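# Move the console lever to CYCLE, leave others alone

## Task

Set the console's lever to the CYCLE position while every other control on the console stays exactly as it started. The console is loose on the table, so it must not be lifted or tipped visibly and then allowed to fall back. The lever must stay at CYCLE without the robot holding it there.

## Robot and tools

Robot: two FANUC CRX-5iA six-joint arms, left_arm and right_arm, each carrying a Robotiq 140 mm two-finger gripper and a wrist camera. The names are just labels, not image sides. left_arm's base sits at (-0.024, +0.329, 0) m and right_arm's at (-0.001, -0.339, 0) m.

Scene frame: origin on the table top midway between the arms, +x out over the table, +z up, left_arm on the +y side. Every result prints each gripper's end_effector_position (metres) and end_effector_quat_wxyz in this frame. That point is between the closed finger pads; closed fingertips extend about 33 mm past it, open ones about 9 mm. Fingers point along the gripper's own +z and open and close along its y. Closing pushes the tips about 24 mm further out, so keep that clearance above surfaces. Printed positions get less accurate at long reach.

Row format, shared by execute_actions and move: one flat list of 18 numbers, each in [-1, 1], covering both arms even if one is idle. Order: left dx, dy, dz, rx, ry, rz, left gripper position, force_limit, speed; then the same nine for right. dx..rz are an offset, not a pose: a displacement expressed in that gripper's own axes, measured from its measured pose when the action began (for the first action in a call, from the last pose a result reported). 1.0 equals 0.6 m for dx/dy/dz and 180 degrees for rotation; rx, ry, rz form a single rotation vector. Gripper position is absolute: +1 fully open (140 mm), pads touch near -0.8, -1 closes until blocked. force_limit runs from about 14 N (-1) through 60 N (0) to 107 N (+1). speed runs from about 30 mm/s (-1) through 140 (0) to 250 (+1). Any gripper triple you send is a command, so to leave a gripper unchanged resend its previous three values.

execute_actions(actions): a list of actions; each action is a table of 1 to 15 rows, one row per 1/30 s step. If fewer than 15 rows are given, the last row repeats to fill 15 steps. Every row in an action is measured from that action's start pose, not from the row before. Each step the commanded pose is clipped to 70 mm and 16 degrees from where the gripper is, so big offsets need several actions. An empty list just returns state and images.

move(target, speed, stop_force, blocking): target is one 18-number row as above, offsets from the pose in the latest result. Each gripper follows a straight line; both paths finish together within 0.5 to 10 s. speed is the path top speed in m/s, 0.002 to 0.5 (default 0.25), turning capped at twice that in rad/s. Paths ignore obstacles and the other arm, and the gripper can lag, drift or overshoot, especially with the arm nearly straight. stop_force (20 to 80 N, one value for both arms, not allowed in the first 0.2 s) ends an arm's path once it senses that much extra resistance along its direction of travel for two steps; the gripper then backs up two steps and holds. Use it with very slow speed when deliberately pushing past a contact; it is unreliable if the gripper rotates during the move, and should be left out when pulling away from something being pressed. blocking=false returns after 0.5 s while motion continues (not combinable with stop_force); then use wait or stop before sending more. The result adds a move: line: done, off_target, moving, held, contact, or fault, plus limits such as paced (pose clipped) or held (steps blocked), and each gripper's distance to its target.

wait(seconds): 0 to 10, arms keep their last command. stop: brakes a running move. zoom_image(camera, region): region [x0, y0, x1, y1] pixels, at most 504x504, from cam_head_left, cam_head_right, cam_left_wrist or cam_right_wrist (all 504x504). read_manual gives only licence text. finished_scene(scene): ends the current scene, given its number; irreversible, so call it only once the lever sits at CYCLE on its own.

Result lines: state line per arm, Hand target lines (where each arm is being driven now), step readings with HELD marking rows that were held back, pose unreachable (clearance check altered a command), object_status per gripper: 0 moving, 1 blocked while opening, 2 blocked while closing (a real grip), 3 reached target or pads met. position_measured is in counts: 3 open, 230 pads touching.

Cautions: the arms are stiff, so pressing even slightly beyond contact can trigger a fault stop; faster contact hits harder. A joint hitting its load limit (145 N m for the three big joints, 36.4 N m for the wrist joints) or any external force reaching 150 N freezes that arm for 10 s and drops the rest of the call. Holding loads heats motors (MOTOR HOT, then OVER-TEMPERATURE FAULT). Keep the arms from striking each other. Push the lever gently and slowly so the unfixed console neither slides off, lifts nor tips; do not brush other switches; nothing may leave the table. Release the lever and move away before finishing.

Each tool is called after "Request:" as name([rows], argument=value, ...), one row to a line, values as JSON.

## Session

Request:
execute_actions(actions=[])

Scene clock: 0.00 s.
left_arm: end_effector_position=(+0.7674, +0.5003, +0.2741) position_measured=3 object_status=3 end_effector_quat_wxyz=(+0.106, +0.825, -0.436, +0.342) | right_arm: end_effector_position=(+0.2266, -0.6782, +0.2461) position_measured=3 object_status=3 end_effector_quat_wxyz=(-0.053, +0.704, -0.648, -0.286)
Joint positions: left_arm=[ 0.83   0.707  0.603  0.737 -1.394 -0.146] | right_arm=[-0.827  0.41   0.402 -0.118 -2.143  0.797]
Joint velocities: left_arm=[ 0.    -0.002  0.001 -0.001 -0.001  0.   ] | right_arm=[-0.001 -0.001  0.    -0.     0.     0.001]
Hand target (left_arm): +0.767, +0.500, +0.274; +0.106, +0.825, -0.436, +0.342
Hand target (right_arm): +0.227, -0.678, +0.246; -0.053, +0.704, -0.648, -0.286

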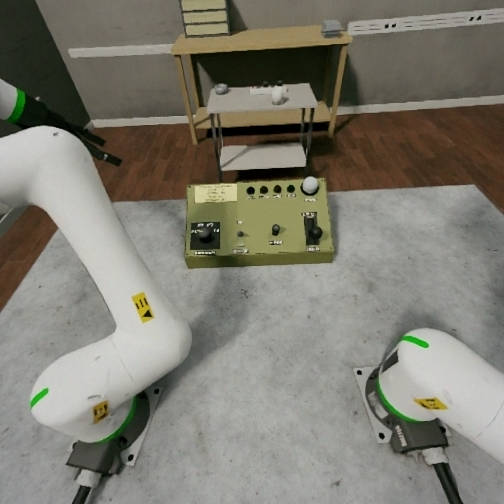

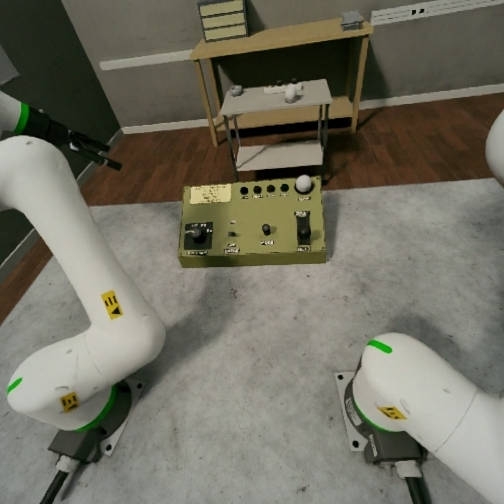

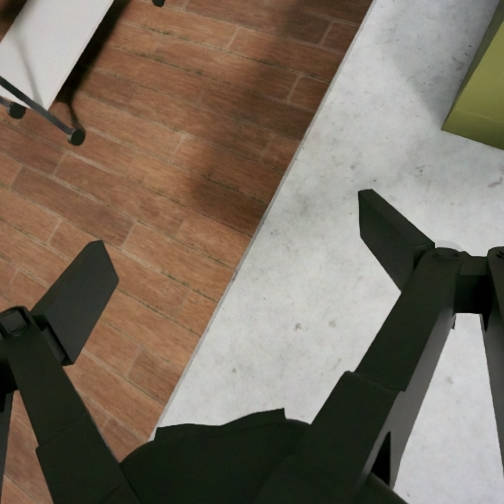

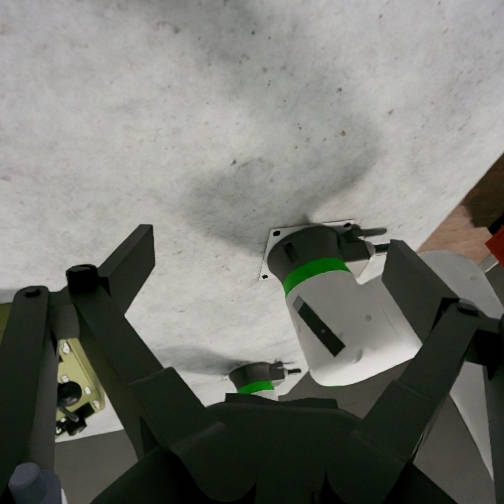

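Request:
zoom_image(camera="cam_head_left", region=[180, 170, 340, 275])

Request:
zoom_image(camera="cam_head_right", region=[175, 170, 335, 275])

Request:
zoom_image(camera="cam_head_left", region=[190, 180, 245, 208])

Region (180, 170, 340, 275) of cam_head_left's 504x504 image, scaled by 3.150, with more detail than that image has; it fills the top 331 rows of this view, and the rest is white.

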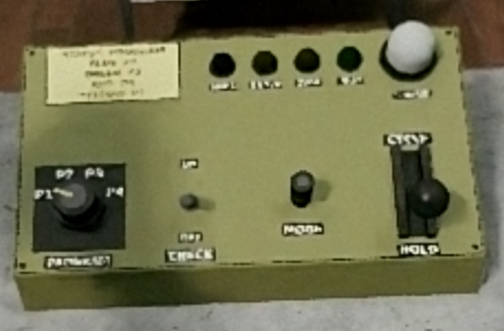

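Region (175, 170, 335, 275) of cam_head_right's 504x504 image, scaled by 3.150, with more detail than that image has; it fills the top 331 rows of this view, and the rest is white.

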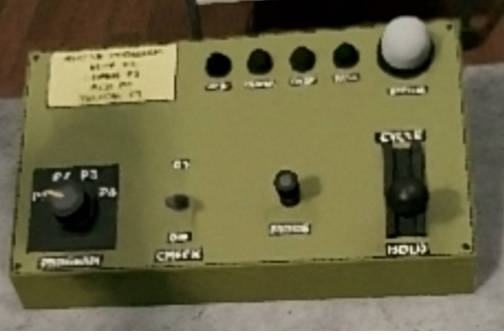

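Region (190, 180, 245, 208) of cam_head_left's 504x504 image, scaled by 9.164, with more detail than that image has; it fills the top 257 rows of this view, and the rest is white.

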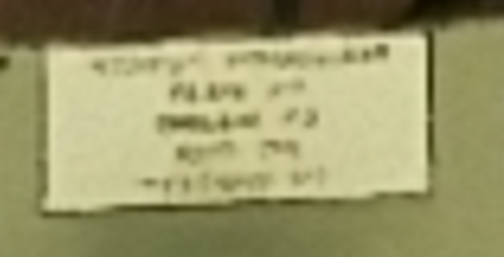

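Request:
move(target=[0,0,0,0,0,0,1,0,0,-0.673,-0.481,0.102,0.1064,0.1549,0.0256,1,0,0], speed=0.3)

Scene clock: 12.70 s.
left_arm: end_effector_position=(+0.7674, +0.5003, +0.2741) position_measured=3 object_status=3 end_effector_quat_wxyz=(+0.106, +0.825, -0.436, +0.342) | right_arm: end_effector_position=(+0.4777, -0.2488, +0.3004) position_measured=3 object_status=3 end_effector_quat_wxyz=(-0.001, +0.707, -0.707, -0.002)
Joint positions: left_arm=[ 0.83   0.707  0.603  0.737 -1.394 -0.146] | right_arm=[ 0.374  0.109  0.261 -0.004 -1.722 -0.453]
Joint velocities: left_arm=[ 0.     0.003  0.    -0.     0.    -0.   ] | right_arm=[ 0.001  0.005  0.004  0.002 -0.002 -0.002]
Hand target (left_arm): +0.767, +0.500, +0.274; +0.106, +0.825, -0.436, +0.342
Hand target (right_arm): +0.478, -0.249, +0.300; -0.001, +0.707, -0.707, -0.002
Off the commanded pose (left_arm): 0.000 m, 0 deg.
Off the commanded pose (right_arm): 0.002 m, 0 deg.
move: done
camera_calibration (this result's frames):
cam_left_wrist: T_world_to_cam=[[-0.878177, -0.429921, -0.209697, 0.934414], [-0.3897, 0.897251, -0.207544, -0.0955287], [0.277378, -0.100542, -0.955486, 0.285653], [0, 0, 0, 1]] pos_world=[0.704119, 0.516157, 0.449054]
cam_right_wrist: T_world_to_cam=[[-0.997728, -0.05169, -0.0432073, 0.491082], [-0.0646747, 0.914481, 0.399428, 0.143149], [0.0188658, 0.401314, -0.915746, 0.565104], [0, 0, 0, 1]] pos_world=[0.488563, -0.332308, 0.481533]

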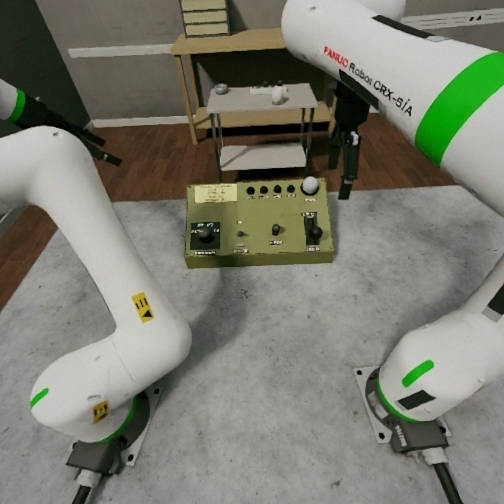

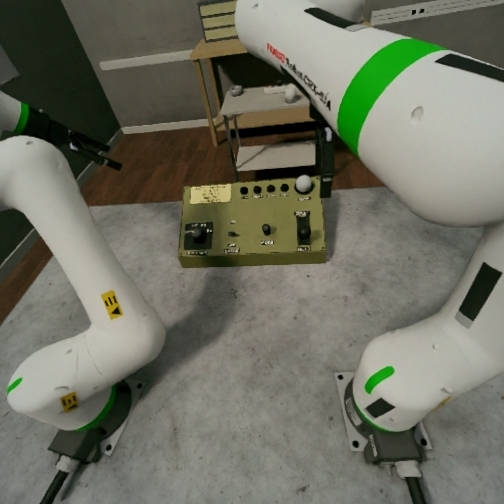

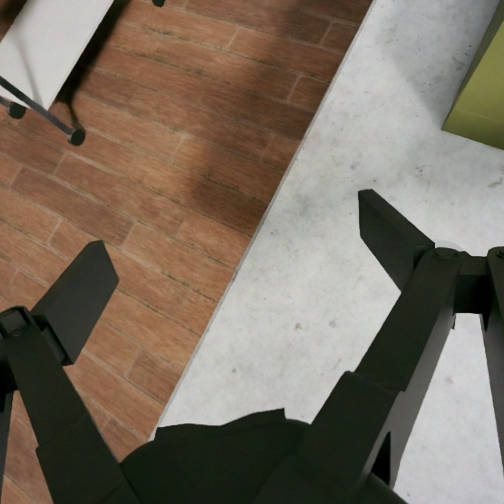

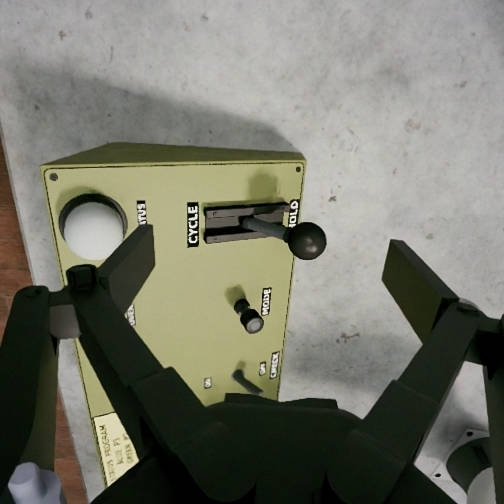

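Request:
move(target=[0,0,0,0,0,0,1,0,0,-0.077,0.046,0.117,0,0,0,0.25,0,0])

Scene clock: 19.83 s.
left_arm: end_effector_position=(+0.7674, +0.5003, +0.2741) position_measured=3 object_status=3 end_effector_quat_wxyz=(+0.106, +0.825, -0.436, +0.342) | right_arm: end_effector_position=(+0.4497, -0.2027, +0.2304) position_measured=98 object_status=3 end_effector_quat_wxyz=(-0.001, +0.707, -0.707, -0.002)
Joint positions: left_arm=[ 0.83   0.707  0.603  0.737 -1.394 -0.146] | right_arm=[ 0.49   0.056  0.04  -0.004 -1.554 -0.57 ]
Joint velocities: left_arm=[-0.     0.002 -0.    -0.     0.     0.   ] | right_arm=[ 0.004  0.    -0.003  0.001  0.002 -0.004]
Hand target (left_arm): +0.767, +0.500, +0.274; +0.106, +0.825, -0.436, +0.342
Hand target (right_arm): +0.450, -0.203, +0.230; -0.001, +0.707, -0.707, -0.002
Off the commanded pose (left_arm): 0.000 m, 0 deg.
Off the commanded pose (right_arm): 0.000 m, 0 deg.
move: done
camera_calibration (this result's frames):
cam_left_wrist: T_world_to_cam=[[-0.878177, -0.429921, -0.209697, 0.934414], [-0.3897, 0.897251, -0.207544, -0.0955287], [0.277378, -0.100542, -0.955486, 0.285653], [0, 0, 0, 1]] pos_world=[0.704119, 0.516158, 0.449054]
cam_right_wrist: T_world_to_cam=[[-0.997758, -0.0513829, -0.0428815, 0.462468], [-0.0642643, 0.914465, 0.399529, 0.126917], [0.0186847, 0.401389, -0.915717, 0.483087], [0, 0, 0, 1]] pos_world=[0.460561, -0.286203, 0.411495]

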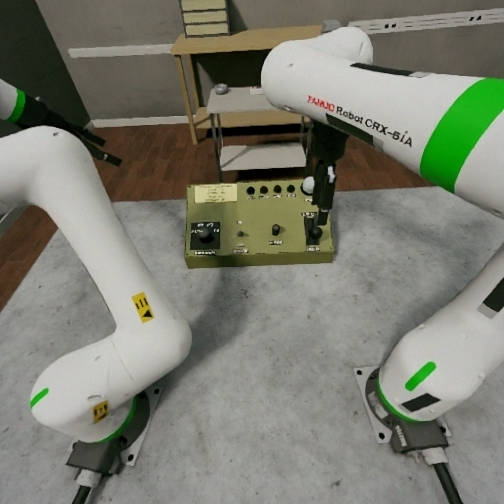

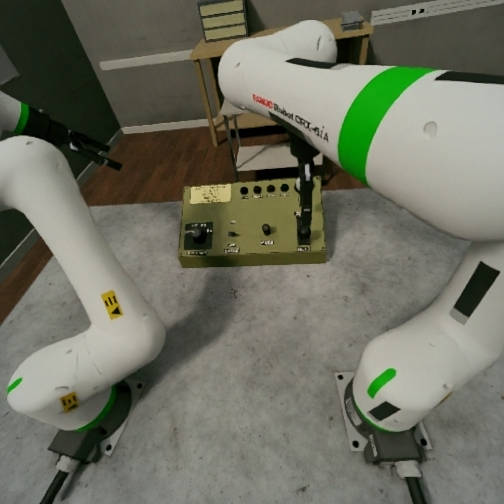

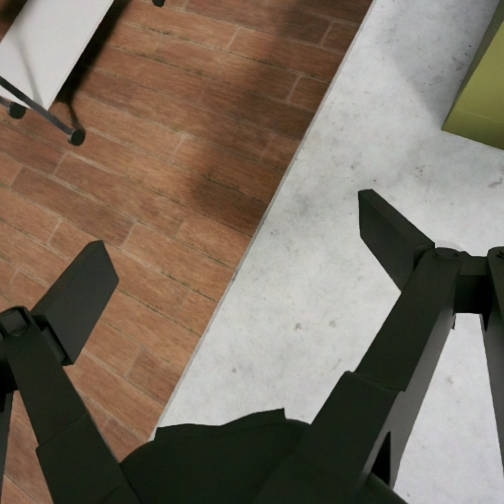

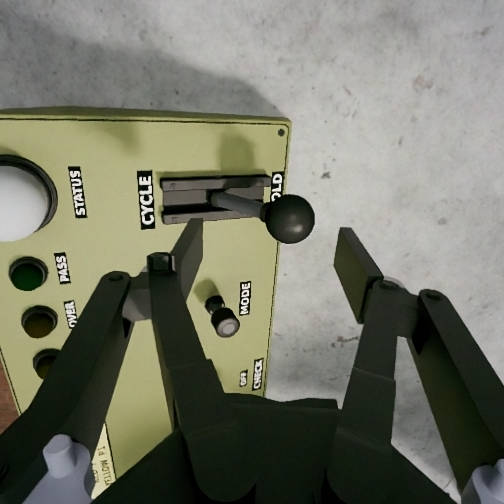

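Request:
move(target=[0,0,0,0,0,0,1,0,0,-0.006,0.008,0.125,0,0,0,0.25,0,0], speed=0.1)

Scene clock: 25.67 s.
left_arm: end_effector_position=(+0.7674, +0.5003, +0.2741) position_measured=3 object_status=3 end_effector_quat_wxyz=(+0.106, +0.825, -0.436, +0.342) | right_arm: end_effector_position=(+0.4446, -0.1991, +0.1555) position_measured=98 object_status=3 end_effector_quat_wxyz=(-0.001, +0.707, -0.707, -0.002)
Joint positions: left_arm=[ 0.83   0.707  0.603  0.737 -1.394 -0.146] | right_arm=[ 0.503  0.066 -0.125 -0.004 -1.379 -0.582]
Joint velocities: left_arm=[ 0.     0.    -0.001 -0.     0.001 -0.   ] | right_arm=[ 0.002  0.001 -0.002  0.002  0.     0.   ]
Hand target (left_arm): +0.767, +0.500, +0.274; +0.106, +0.825, -0.436, +0.342
Hand target (right_arm): +0.445, -0.199, +0.155; -0.001, +0.707, -0.707, -0.002
Off the commanded pose (left_arm): 0.000 m, 0 deg.
Off the commanded pose (right_arm): 0.000 m, 0 deg.
move: done
camera_calibration (this result's frames):
cam_left_wrist: T_world_to_cam=[[-0.878177, -0.429921, -0.209697, 0.934414], [-0.3897, 0.897251, -0.207544, -0.0955289], [0.277378, -0.100542, -0.955486, 0.285653], [0, 0, 0, 1]] pos_world=[0.704119, 0.516157, 0.449054]
cam_right_wrist: T_world_to_cam=[[-0.997778, -0.0510422, -0.0428153, 0.454461], [-0.0639271, 0.914455, 0.399606, 0.153026], [0.018756, 0.401455, -0.915687, 0.413106], [0, 0, 0, 1]] pos_world=[0.455486, -0.282582, 0.336584]

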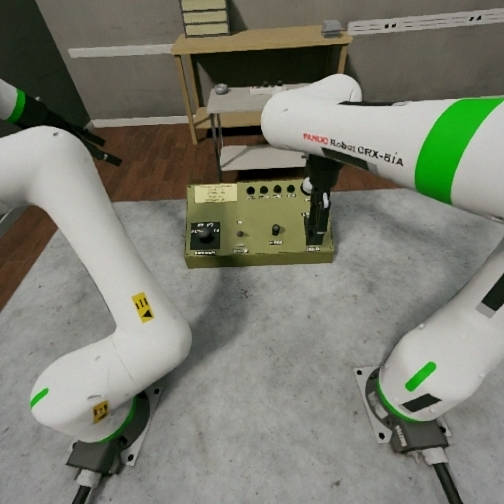

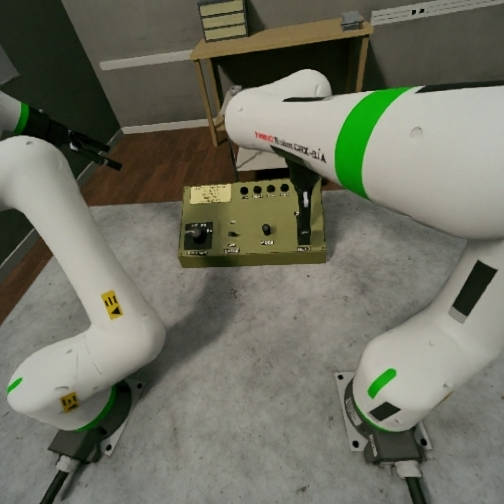

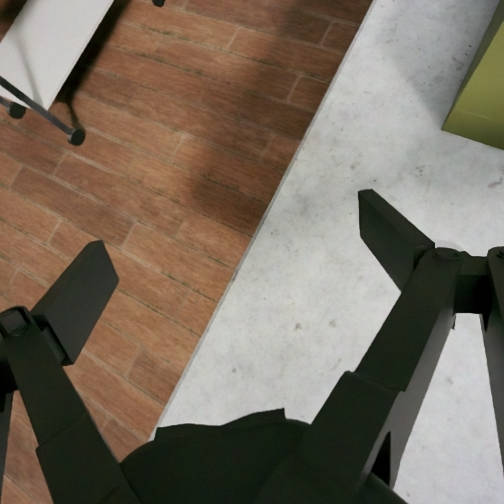

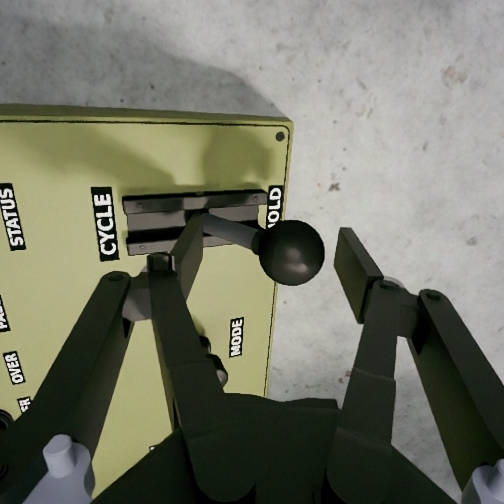

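Request:
move(target=[0,0,0,0,0,0,1,0,0,0.003,-0.02,0.01,0,0,0,0.25,0,0], speed=0.04)

Request:
move(target=[0,0,0,0,0,0,1,0,0,0,-0.035,-0.022,0,0,0,0.25,0,0], speed=0.02)

Scene clock: 28.93 s.
left_arm: end_effector_position=(+0.7674, +0.5003, +0.2741) position_measured=3 object_status=3 end_effector_quat_wxyz=(+0.106, +0.825, -0.436, +0.342) | right_arm: end_effector_position=(+0.4564, -0.2008, +0.1495) position_measured=98 object_status=3 end_effector_quat_wxyz=(-0.001, +0.707, -0.707, -0.002)
Joint positions: left_arm=[ 0.83   0.707  0.603  0.737 -1.394 -0.146] | right_arm=[ 0.486  0.096 -0.107 -0.004 -1.368 -0.565]
Joint velocities: left_arm=[ 0.     0.     0.001  0.002 -0.     0.   ] | right_arm=[-0.     0.004  0.002  0.     0.002  0.001]
Hand target (left_arm): +0.767, +0.500, +0.274; +0.106, +0.825, -0.436, +0.342
Hand target (right_arm): +0.457, -0.201, +0.149; -0.001, +0.707, -0.707, -0.002
Off the commanded pose (left_arm): 0.000 m, 0 deg.
Off the commanded pose (right_arm): 0.000 m, 0 deg.
move: done
camera_calibration (this result's frames):
cam_left_wrist: T_world_to_cam=[[-0.878177, -0.429921, -0.209697, 0.934414], [-0.3897, 0.897251, -0.207544, -0.0955287], [0.277378, -0.100541, -0.955486, 0.285653], [0, 0, 0, 1]] pos_world=[0.704119, 0.516158, 0.449054]
cam_right_wrist: T_world_to_cam=[[-0.997787, -0.051023, -0.0426326, 0.465879], [-0.0638365, 0.914454, 0.399624, 0.157725], [0.0185955, 0.401461, -0.915687, 0.408178], [0, 0, 0, 1]] pos_world=[0.467327, -0.284329, 0.330594]

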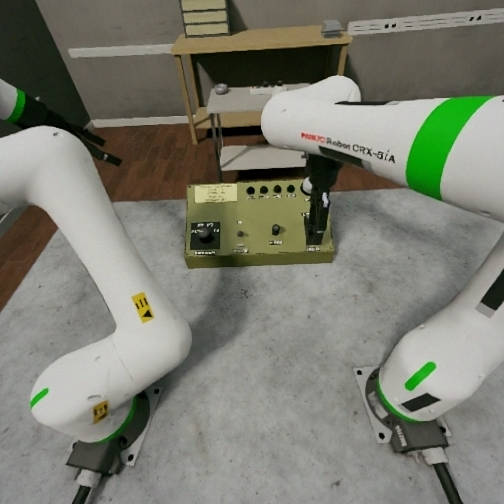

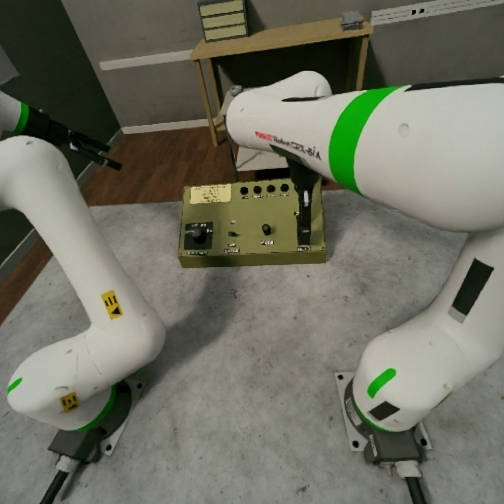

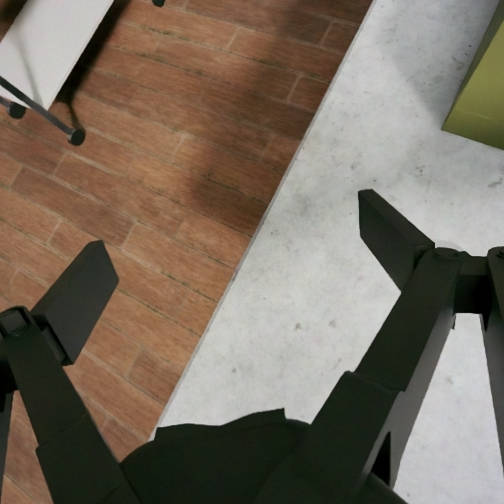

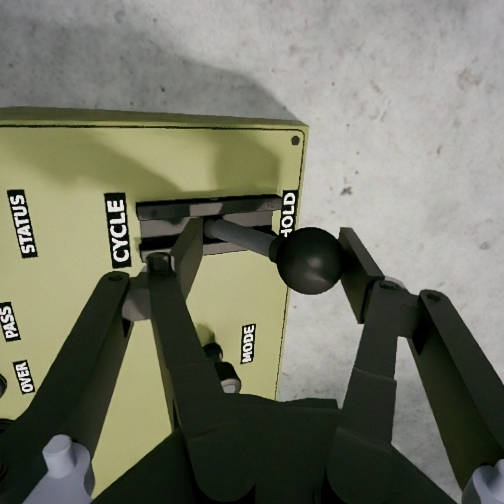

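Scene clock: 30.43 s.
left_arm: end_effector_position=(+0.7674, +0.5003, +0.2741) position_measured=3 object_status=3 end_effector_quat_wxyz=(+0.106, +0.825, -0.436, +0.342) | right_arm: end_effector_position=(+0.4774, -0.2008, +0.1626) position_measured=98 object_status=3 end_effector_quat_wxyz=(-0.001, +0.707, -0.707, -0.002)
Joint positions: left_arm=[ 0.83   0.707  0.603  0.737 -1.394 -0.146] | right_arm=[ 0.462  0.14  -0.027 -0.004 -1.404 -0.541]
Joint velocities: left_arm=[-0.     0.     0.    -0.001  0.     0.   ] | right_arm=[ 0.     0.002  0.003 -0.    -0.001  0.003]
Hand target (left_arm): +0.767, +0.500, +0.274; +0.106, +0.825, -0.436, +0.342
Hand target (right_arm): +0.477, -0.201, +0.163; -0.001, +0.707, -0.707, -0.002
Off the commanded pose (left_arm): 0.000 m, 0 deg.
Off the commanded pose (right_arm): 0.000 m, 0 deg.
move: done
camera_calibration (this result's frames):
cam_left_wrist: T_world_to_cam=[[-0.878177, -0.429921, -0.209697, 0.934414], [-0.3897, 0.897251, -0.207544, -0.0955287], [0.277378, -0.100542, -0.955486, 0.285653], [0, 0, 0, 1]] pos_world=[0.704119, 0.516158, 0.449054]
cam_right_wrist: T_world_to_cam=[[-0.997782, -0.051088, -0.0426841, 0.487387], [-0.0639166, 0.91445, 0.399619, 0.15381], [0.0186167, 0.401461, -0.915687, 0.41976], [0, 0, 0, 1]] pos_world=[0.488322, -0.284269, 0.343707]

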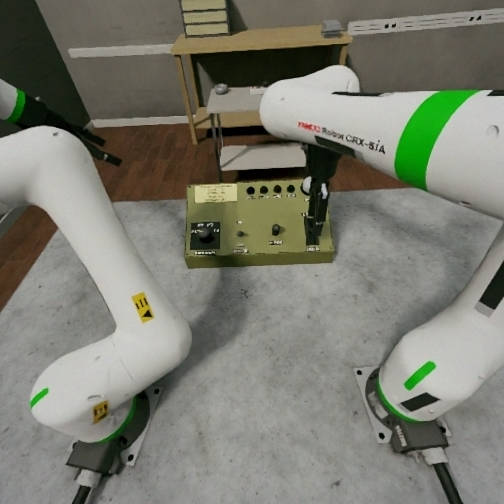

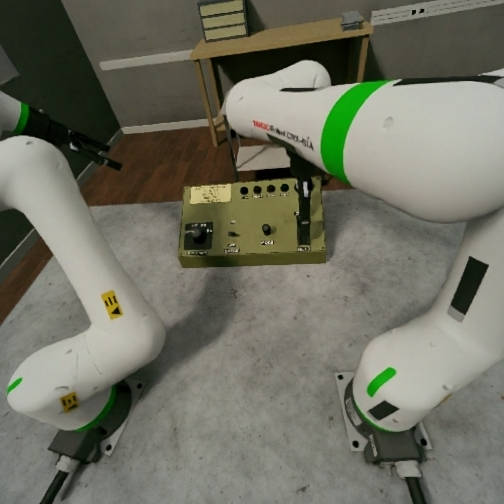

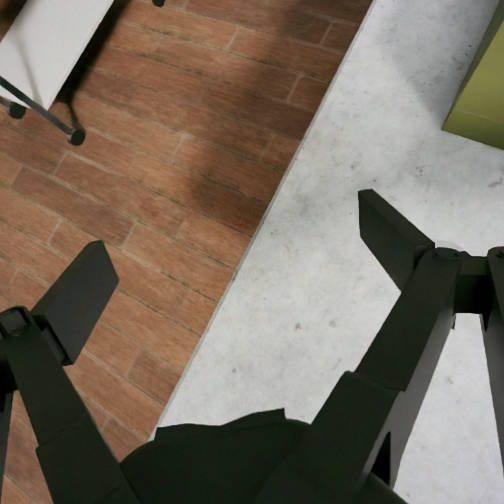

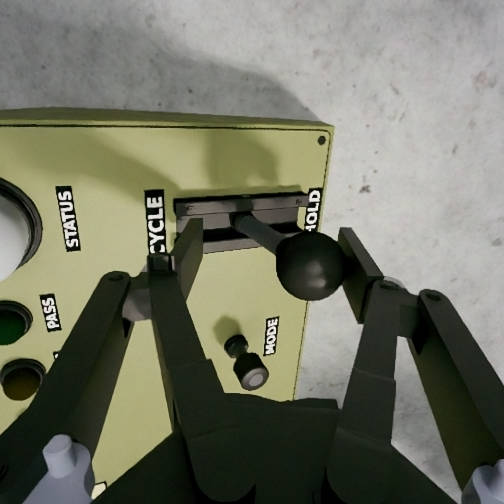

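Lever moves, console stays.

Request:
move(target=[0,0,0,0,0,0,1,0,0,0,-0.06,-0.03,0,0,0,0.25,0,0], speed=0.03)

Scene clock: 33.73 s.
left_arm: end_effector_position=(+0.7674, +0.5003, +0.2741) position_measured=3 object_status=3 end_effector_quat_wxyz=(+0.106, +0.825, -0.436, +0.342) | right_arm: end_effector_position=(+0.5135, -0.2007, +0.1805) position_measured=98 object_status=3 end_effector_quat_wxyz=(-0.001, +0.707, -0.707, -0.002)
Joint positions: left_arm=[ 0.83   0.707  0.603  0.737 -1.394 -0.146] | right_arm=[ 0.427  0.221  0.11  -0.004 -1.46  -0.506]
Joint velocities: left_arm=[ 0.     0.     0.001  0.001 -0.    -0.   ] | right_arm=[-0.002  0.001  0.003 -0.    -0.003 -0.001]
Hand target (left_arm): +0.767, +0.500, +0.274; +0.106, +0.825, -0.436, +0.342
Hand target (right_arm): +0.514, -0.201, +0.181; -0.001, +0.707, -0.707, -0.002
Off the commanded pose (left_arm): 0.000 m, 0 deg.
Off the commanded pose (right_arm): 0.000 m, 0 deg.
move: done
camera_calibration (this result's frames):
cam_left_wrist: T_world_to_cam=[[-0.878177, -0.429921, -0.209697, 0.934414], [-0.3897, 0.897251, -0.207544, -0.0955286], [0.277378, -0.100542, -0.955486, 0.285653], [0, 0, 0, 1]] pos_world=[0.704119, 0.516158, 0.449054]
cam_right_wrist: T_world_to_cam=[[-0.997771, -0.0512016, -0.0428052, 0.524113], [-0.0640679, 0.91447, 0.399549, 0.148982], [0.0186866, 0.4014, -0.915712, 0.435402], [0, 0, 0, 1]] pos_world=[0.524354, -0.284175, 0.361612]

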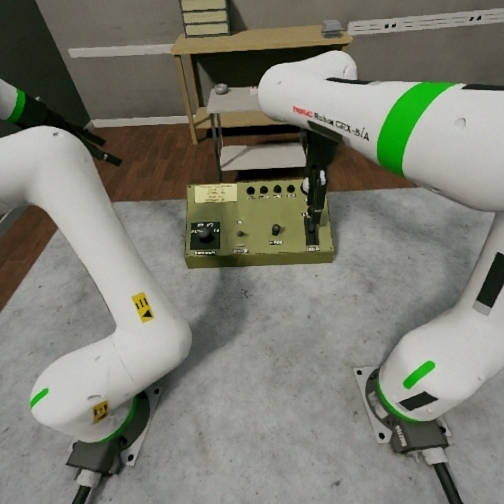

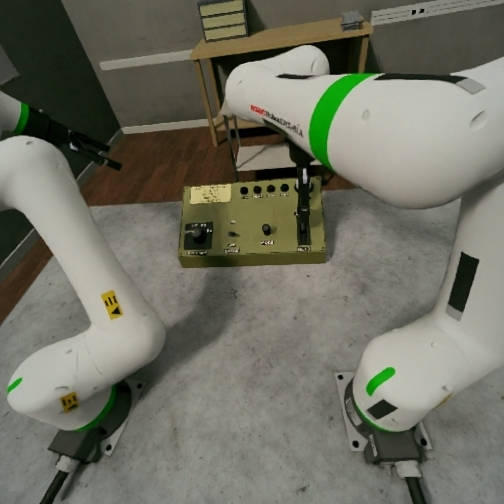

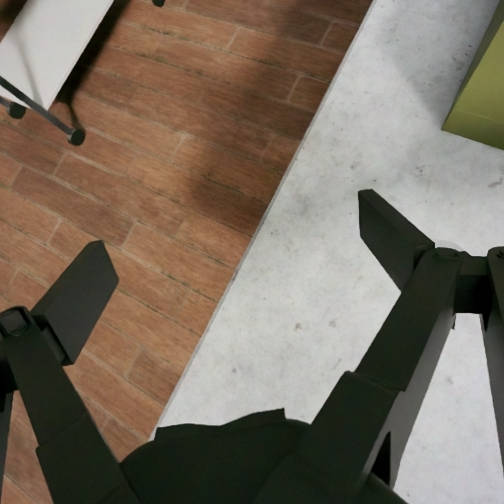

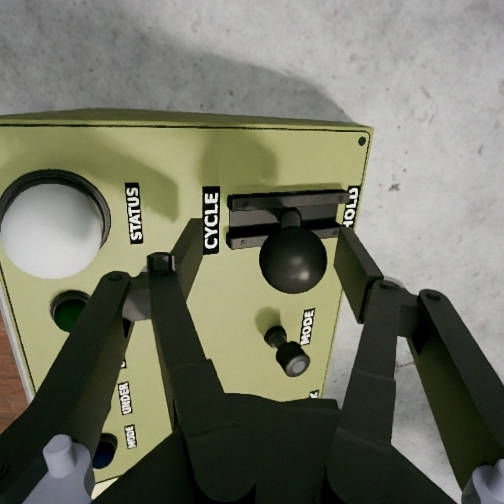

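Request:
move(target=[0,0,0,0,0,0,1,0,0,0,0.01,-0.1,0,0,0,0.25,0,0], speed=0.15)

Scene clock: 36.80 s.
left_arm: end_effector_position=(+0.7674, +0.5003, +0.2741) position_measured=3 object_status=3 end_effector_quat_wxyz=(+0.106, +0.825, -0.436, +0.342) | right_arm: end_effector_position=(+0.5077, -0.2008, +0.2406) position_measured=98 object_status=3 end_effector_quat_wxyz=(-0.001, +0.707, -0.707, -0.002)
Joint positions: left_arm=[ 0.83   0.707  0.603  0.737 -1.394 -0.146] | right_arm=[ 0.432  0.2    0.225 -0.004 -1.595 -0.511]
Joint velocities: left_arm=[-0.     0.001  0.002 -0.     0.001  0.   ] | right_arm=[-0.    -0.002  0.003 -0.001 -0.004  0.001]
Hand target (left_arm): +0.767, +0.500, +0.274; +0.106, +0.825, -0.436, +0.342
Hand target (right_arm): +0.508, -0.201, +0.241; -0.001, +0.707, -0.707, -0.002
Off the commanded pose (left_arm): 0.000 m, 0 deg.
Off the commanded pose (right_arm): 0.000 m, 0 deg.
move: done
camera_calibration (this result's frames):
cam_left_wrist: T_world_to_cam=[[-0.878177, -0.429921, -0.209697, 0.934414], [-0.3897, 0.897251, -0.207544, -0.0955287], [0.277378, -0.100542, -0.955486, 0.285653], [0, 0, 0, 1]] pos_world=[0.704119, 0.516157, 0.449054]
cam_right_wrist: T_world_to_cam=[[-0.997747, -0.0514422, -0.0430712, 0.520888], [-0.064396, 0.914433, 0.399583, 0.124851], [0.0188303, 0.401456, -0.915685, 0.490467], [0, 0, 0, 1]] pos_world=[0.518519, -0.284273, 0.42166]

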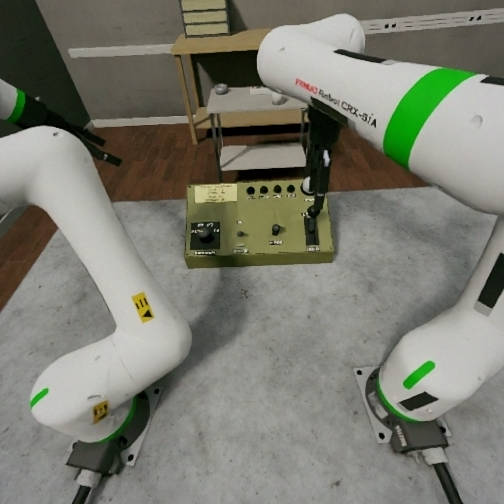

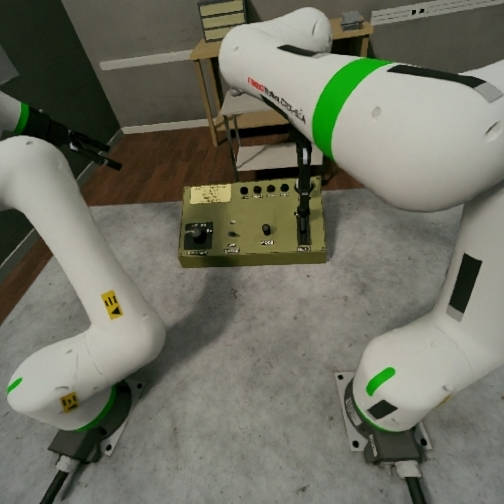

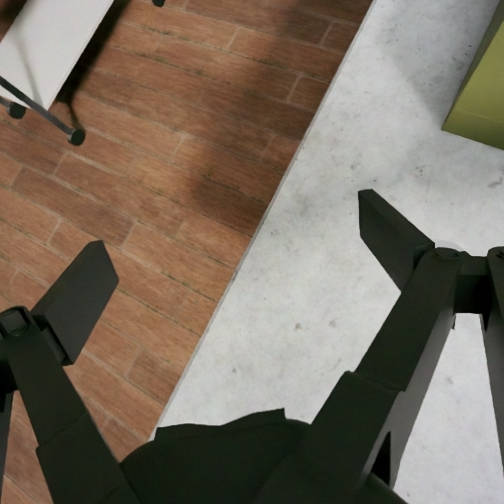

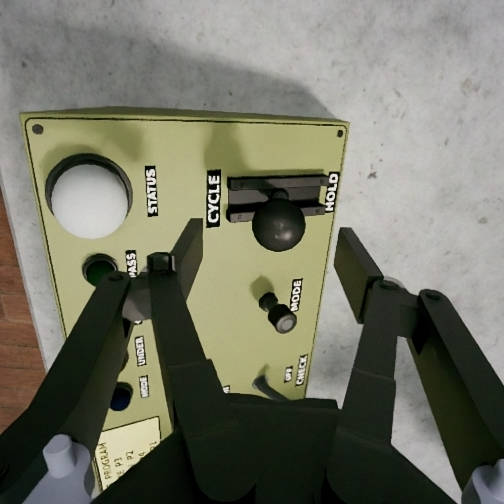

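Request:
finished_scene(scene=1)

The scene is finished: the task was done.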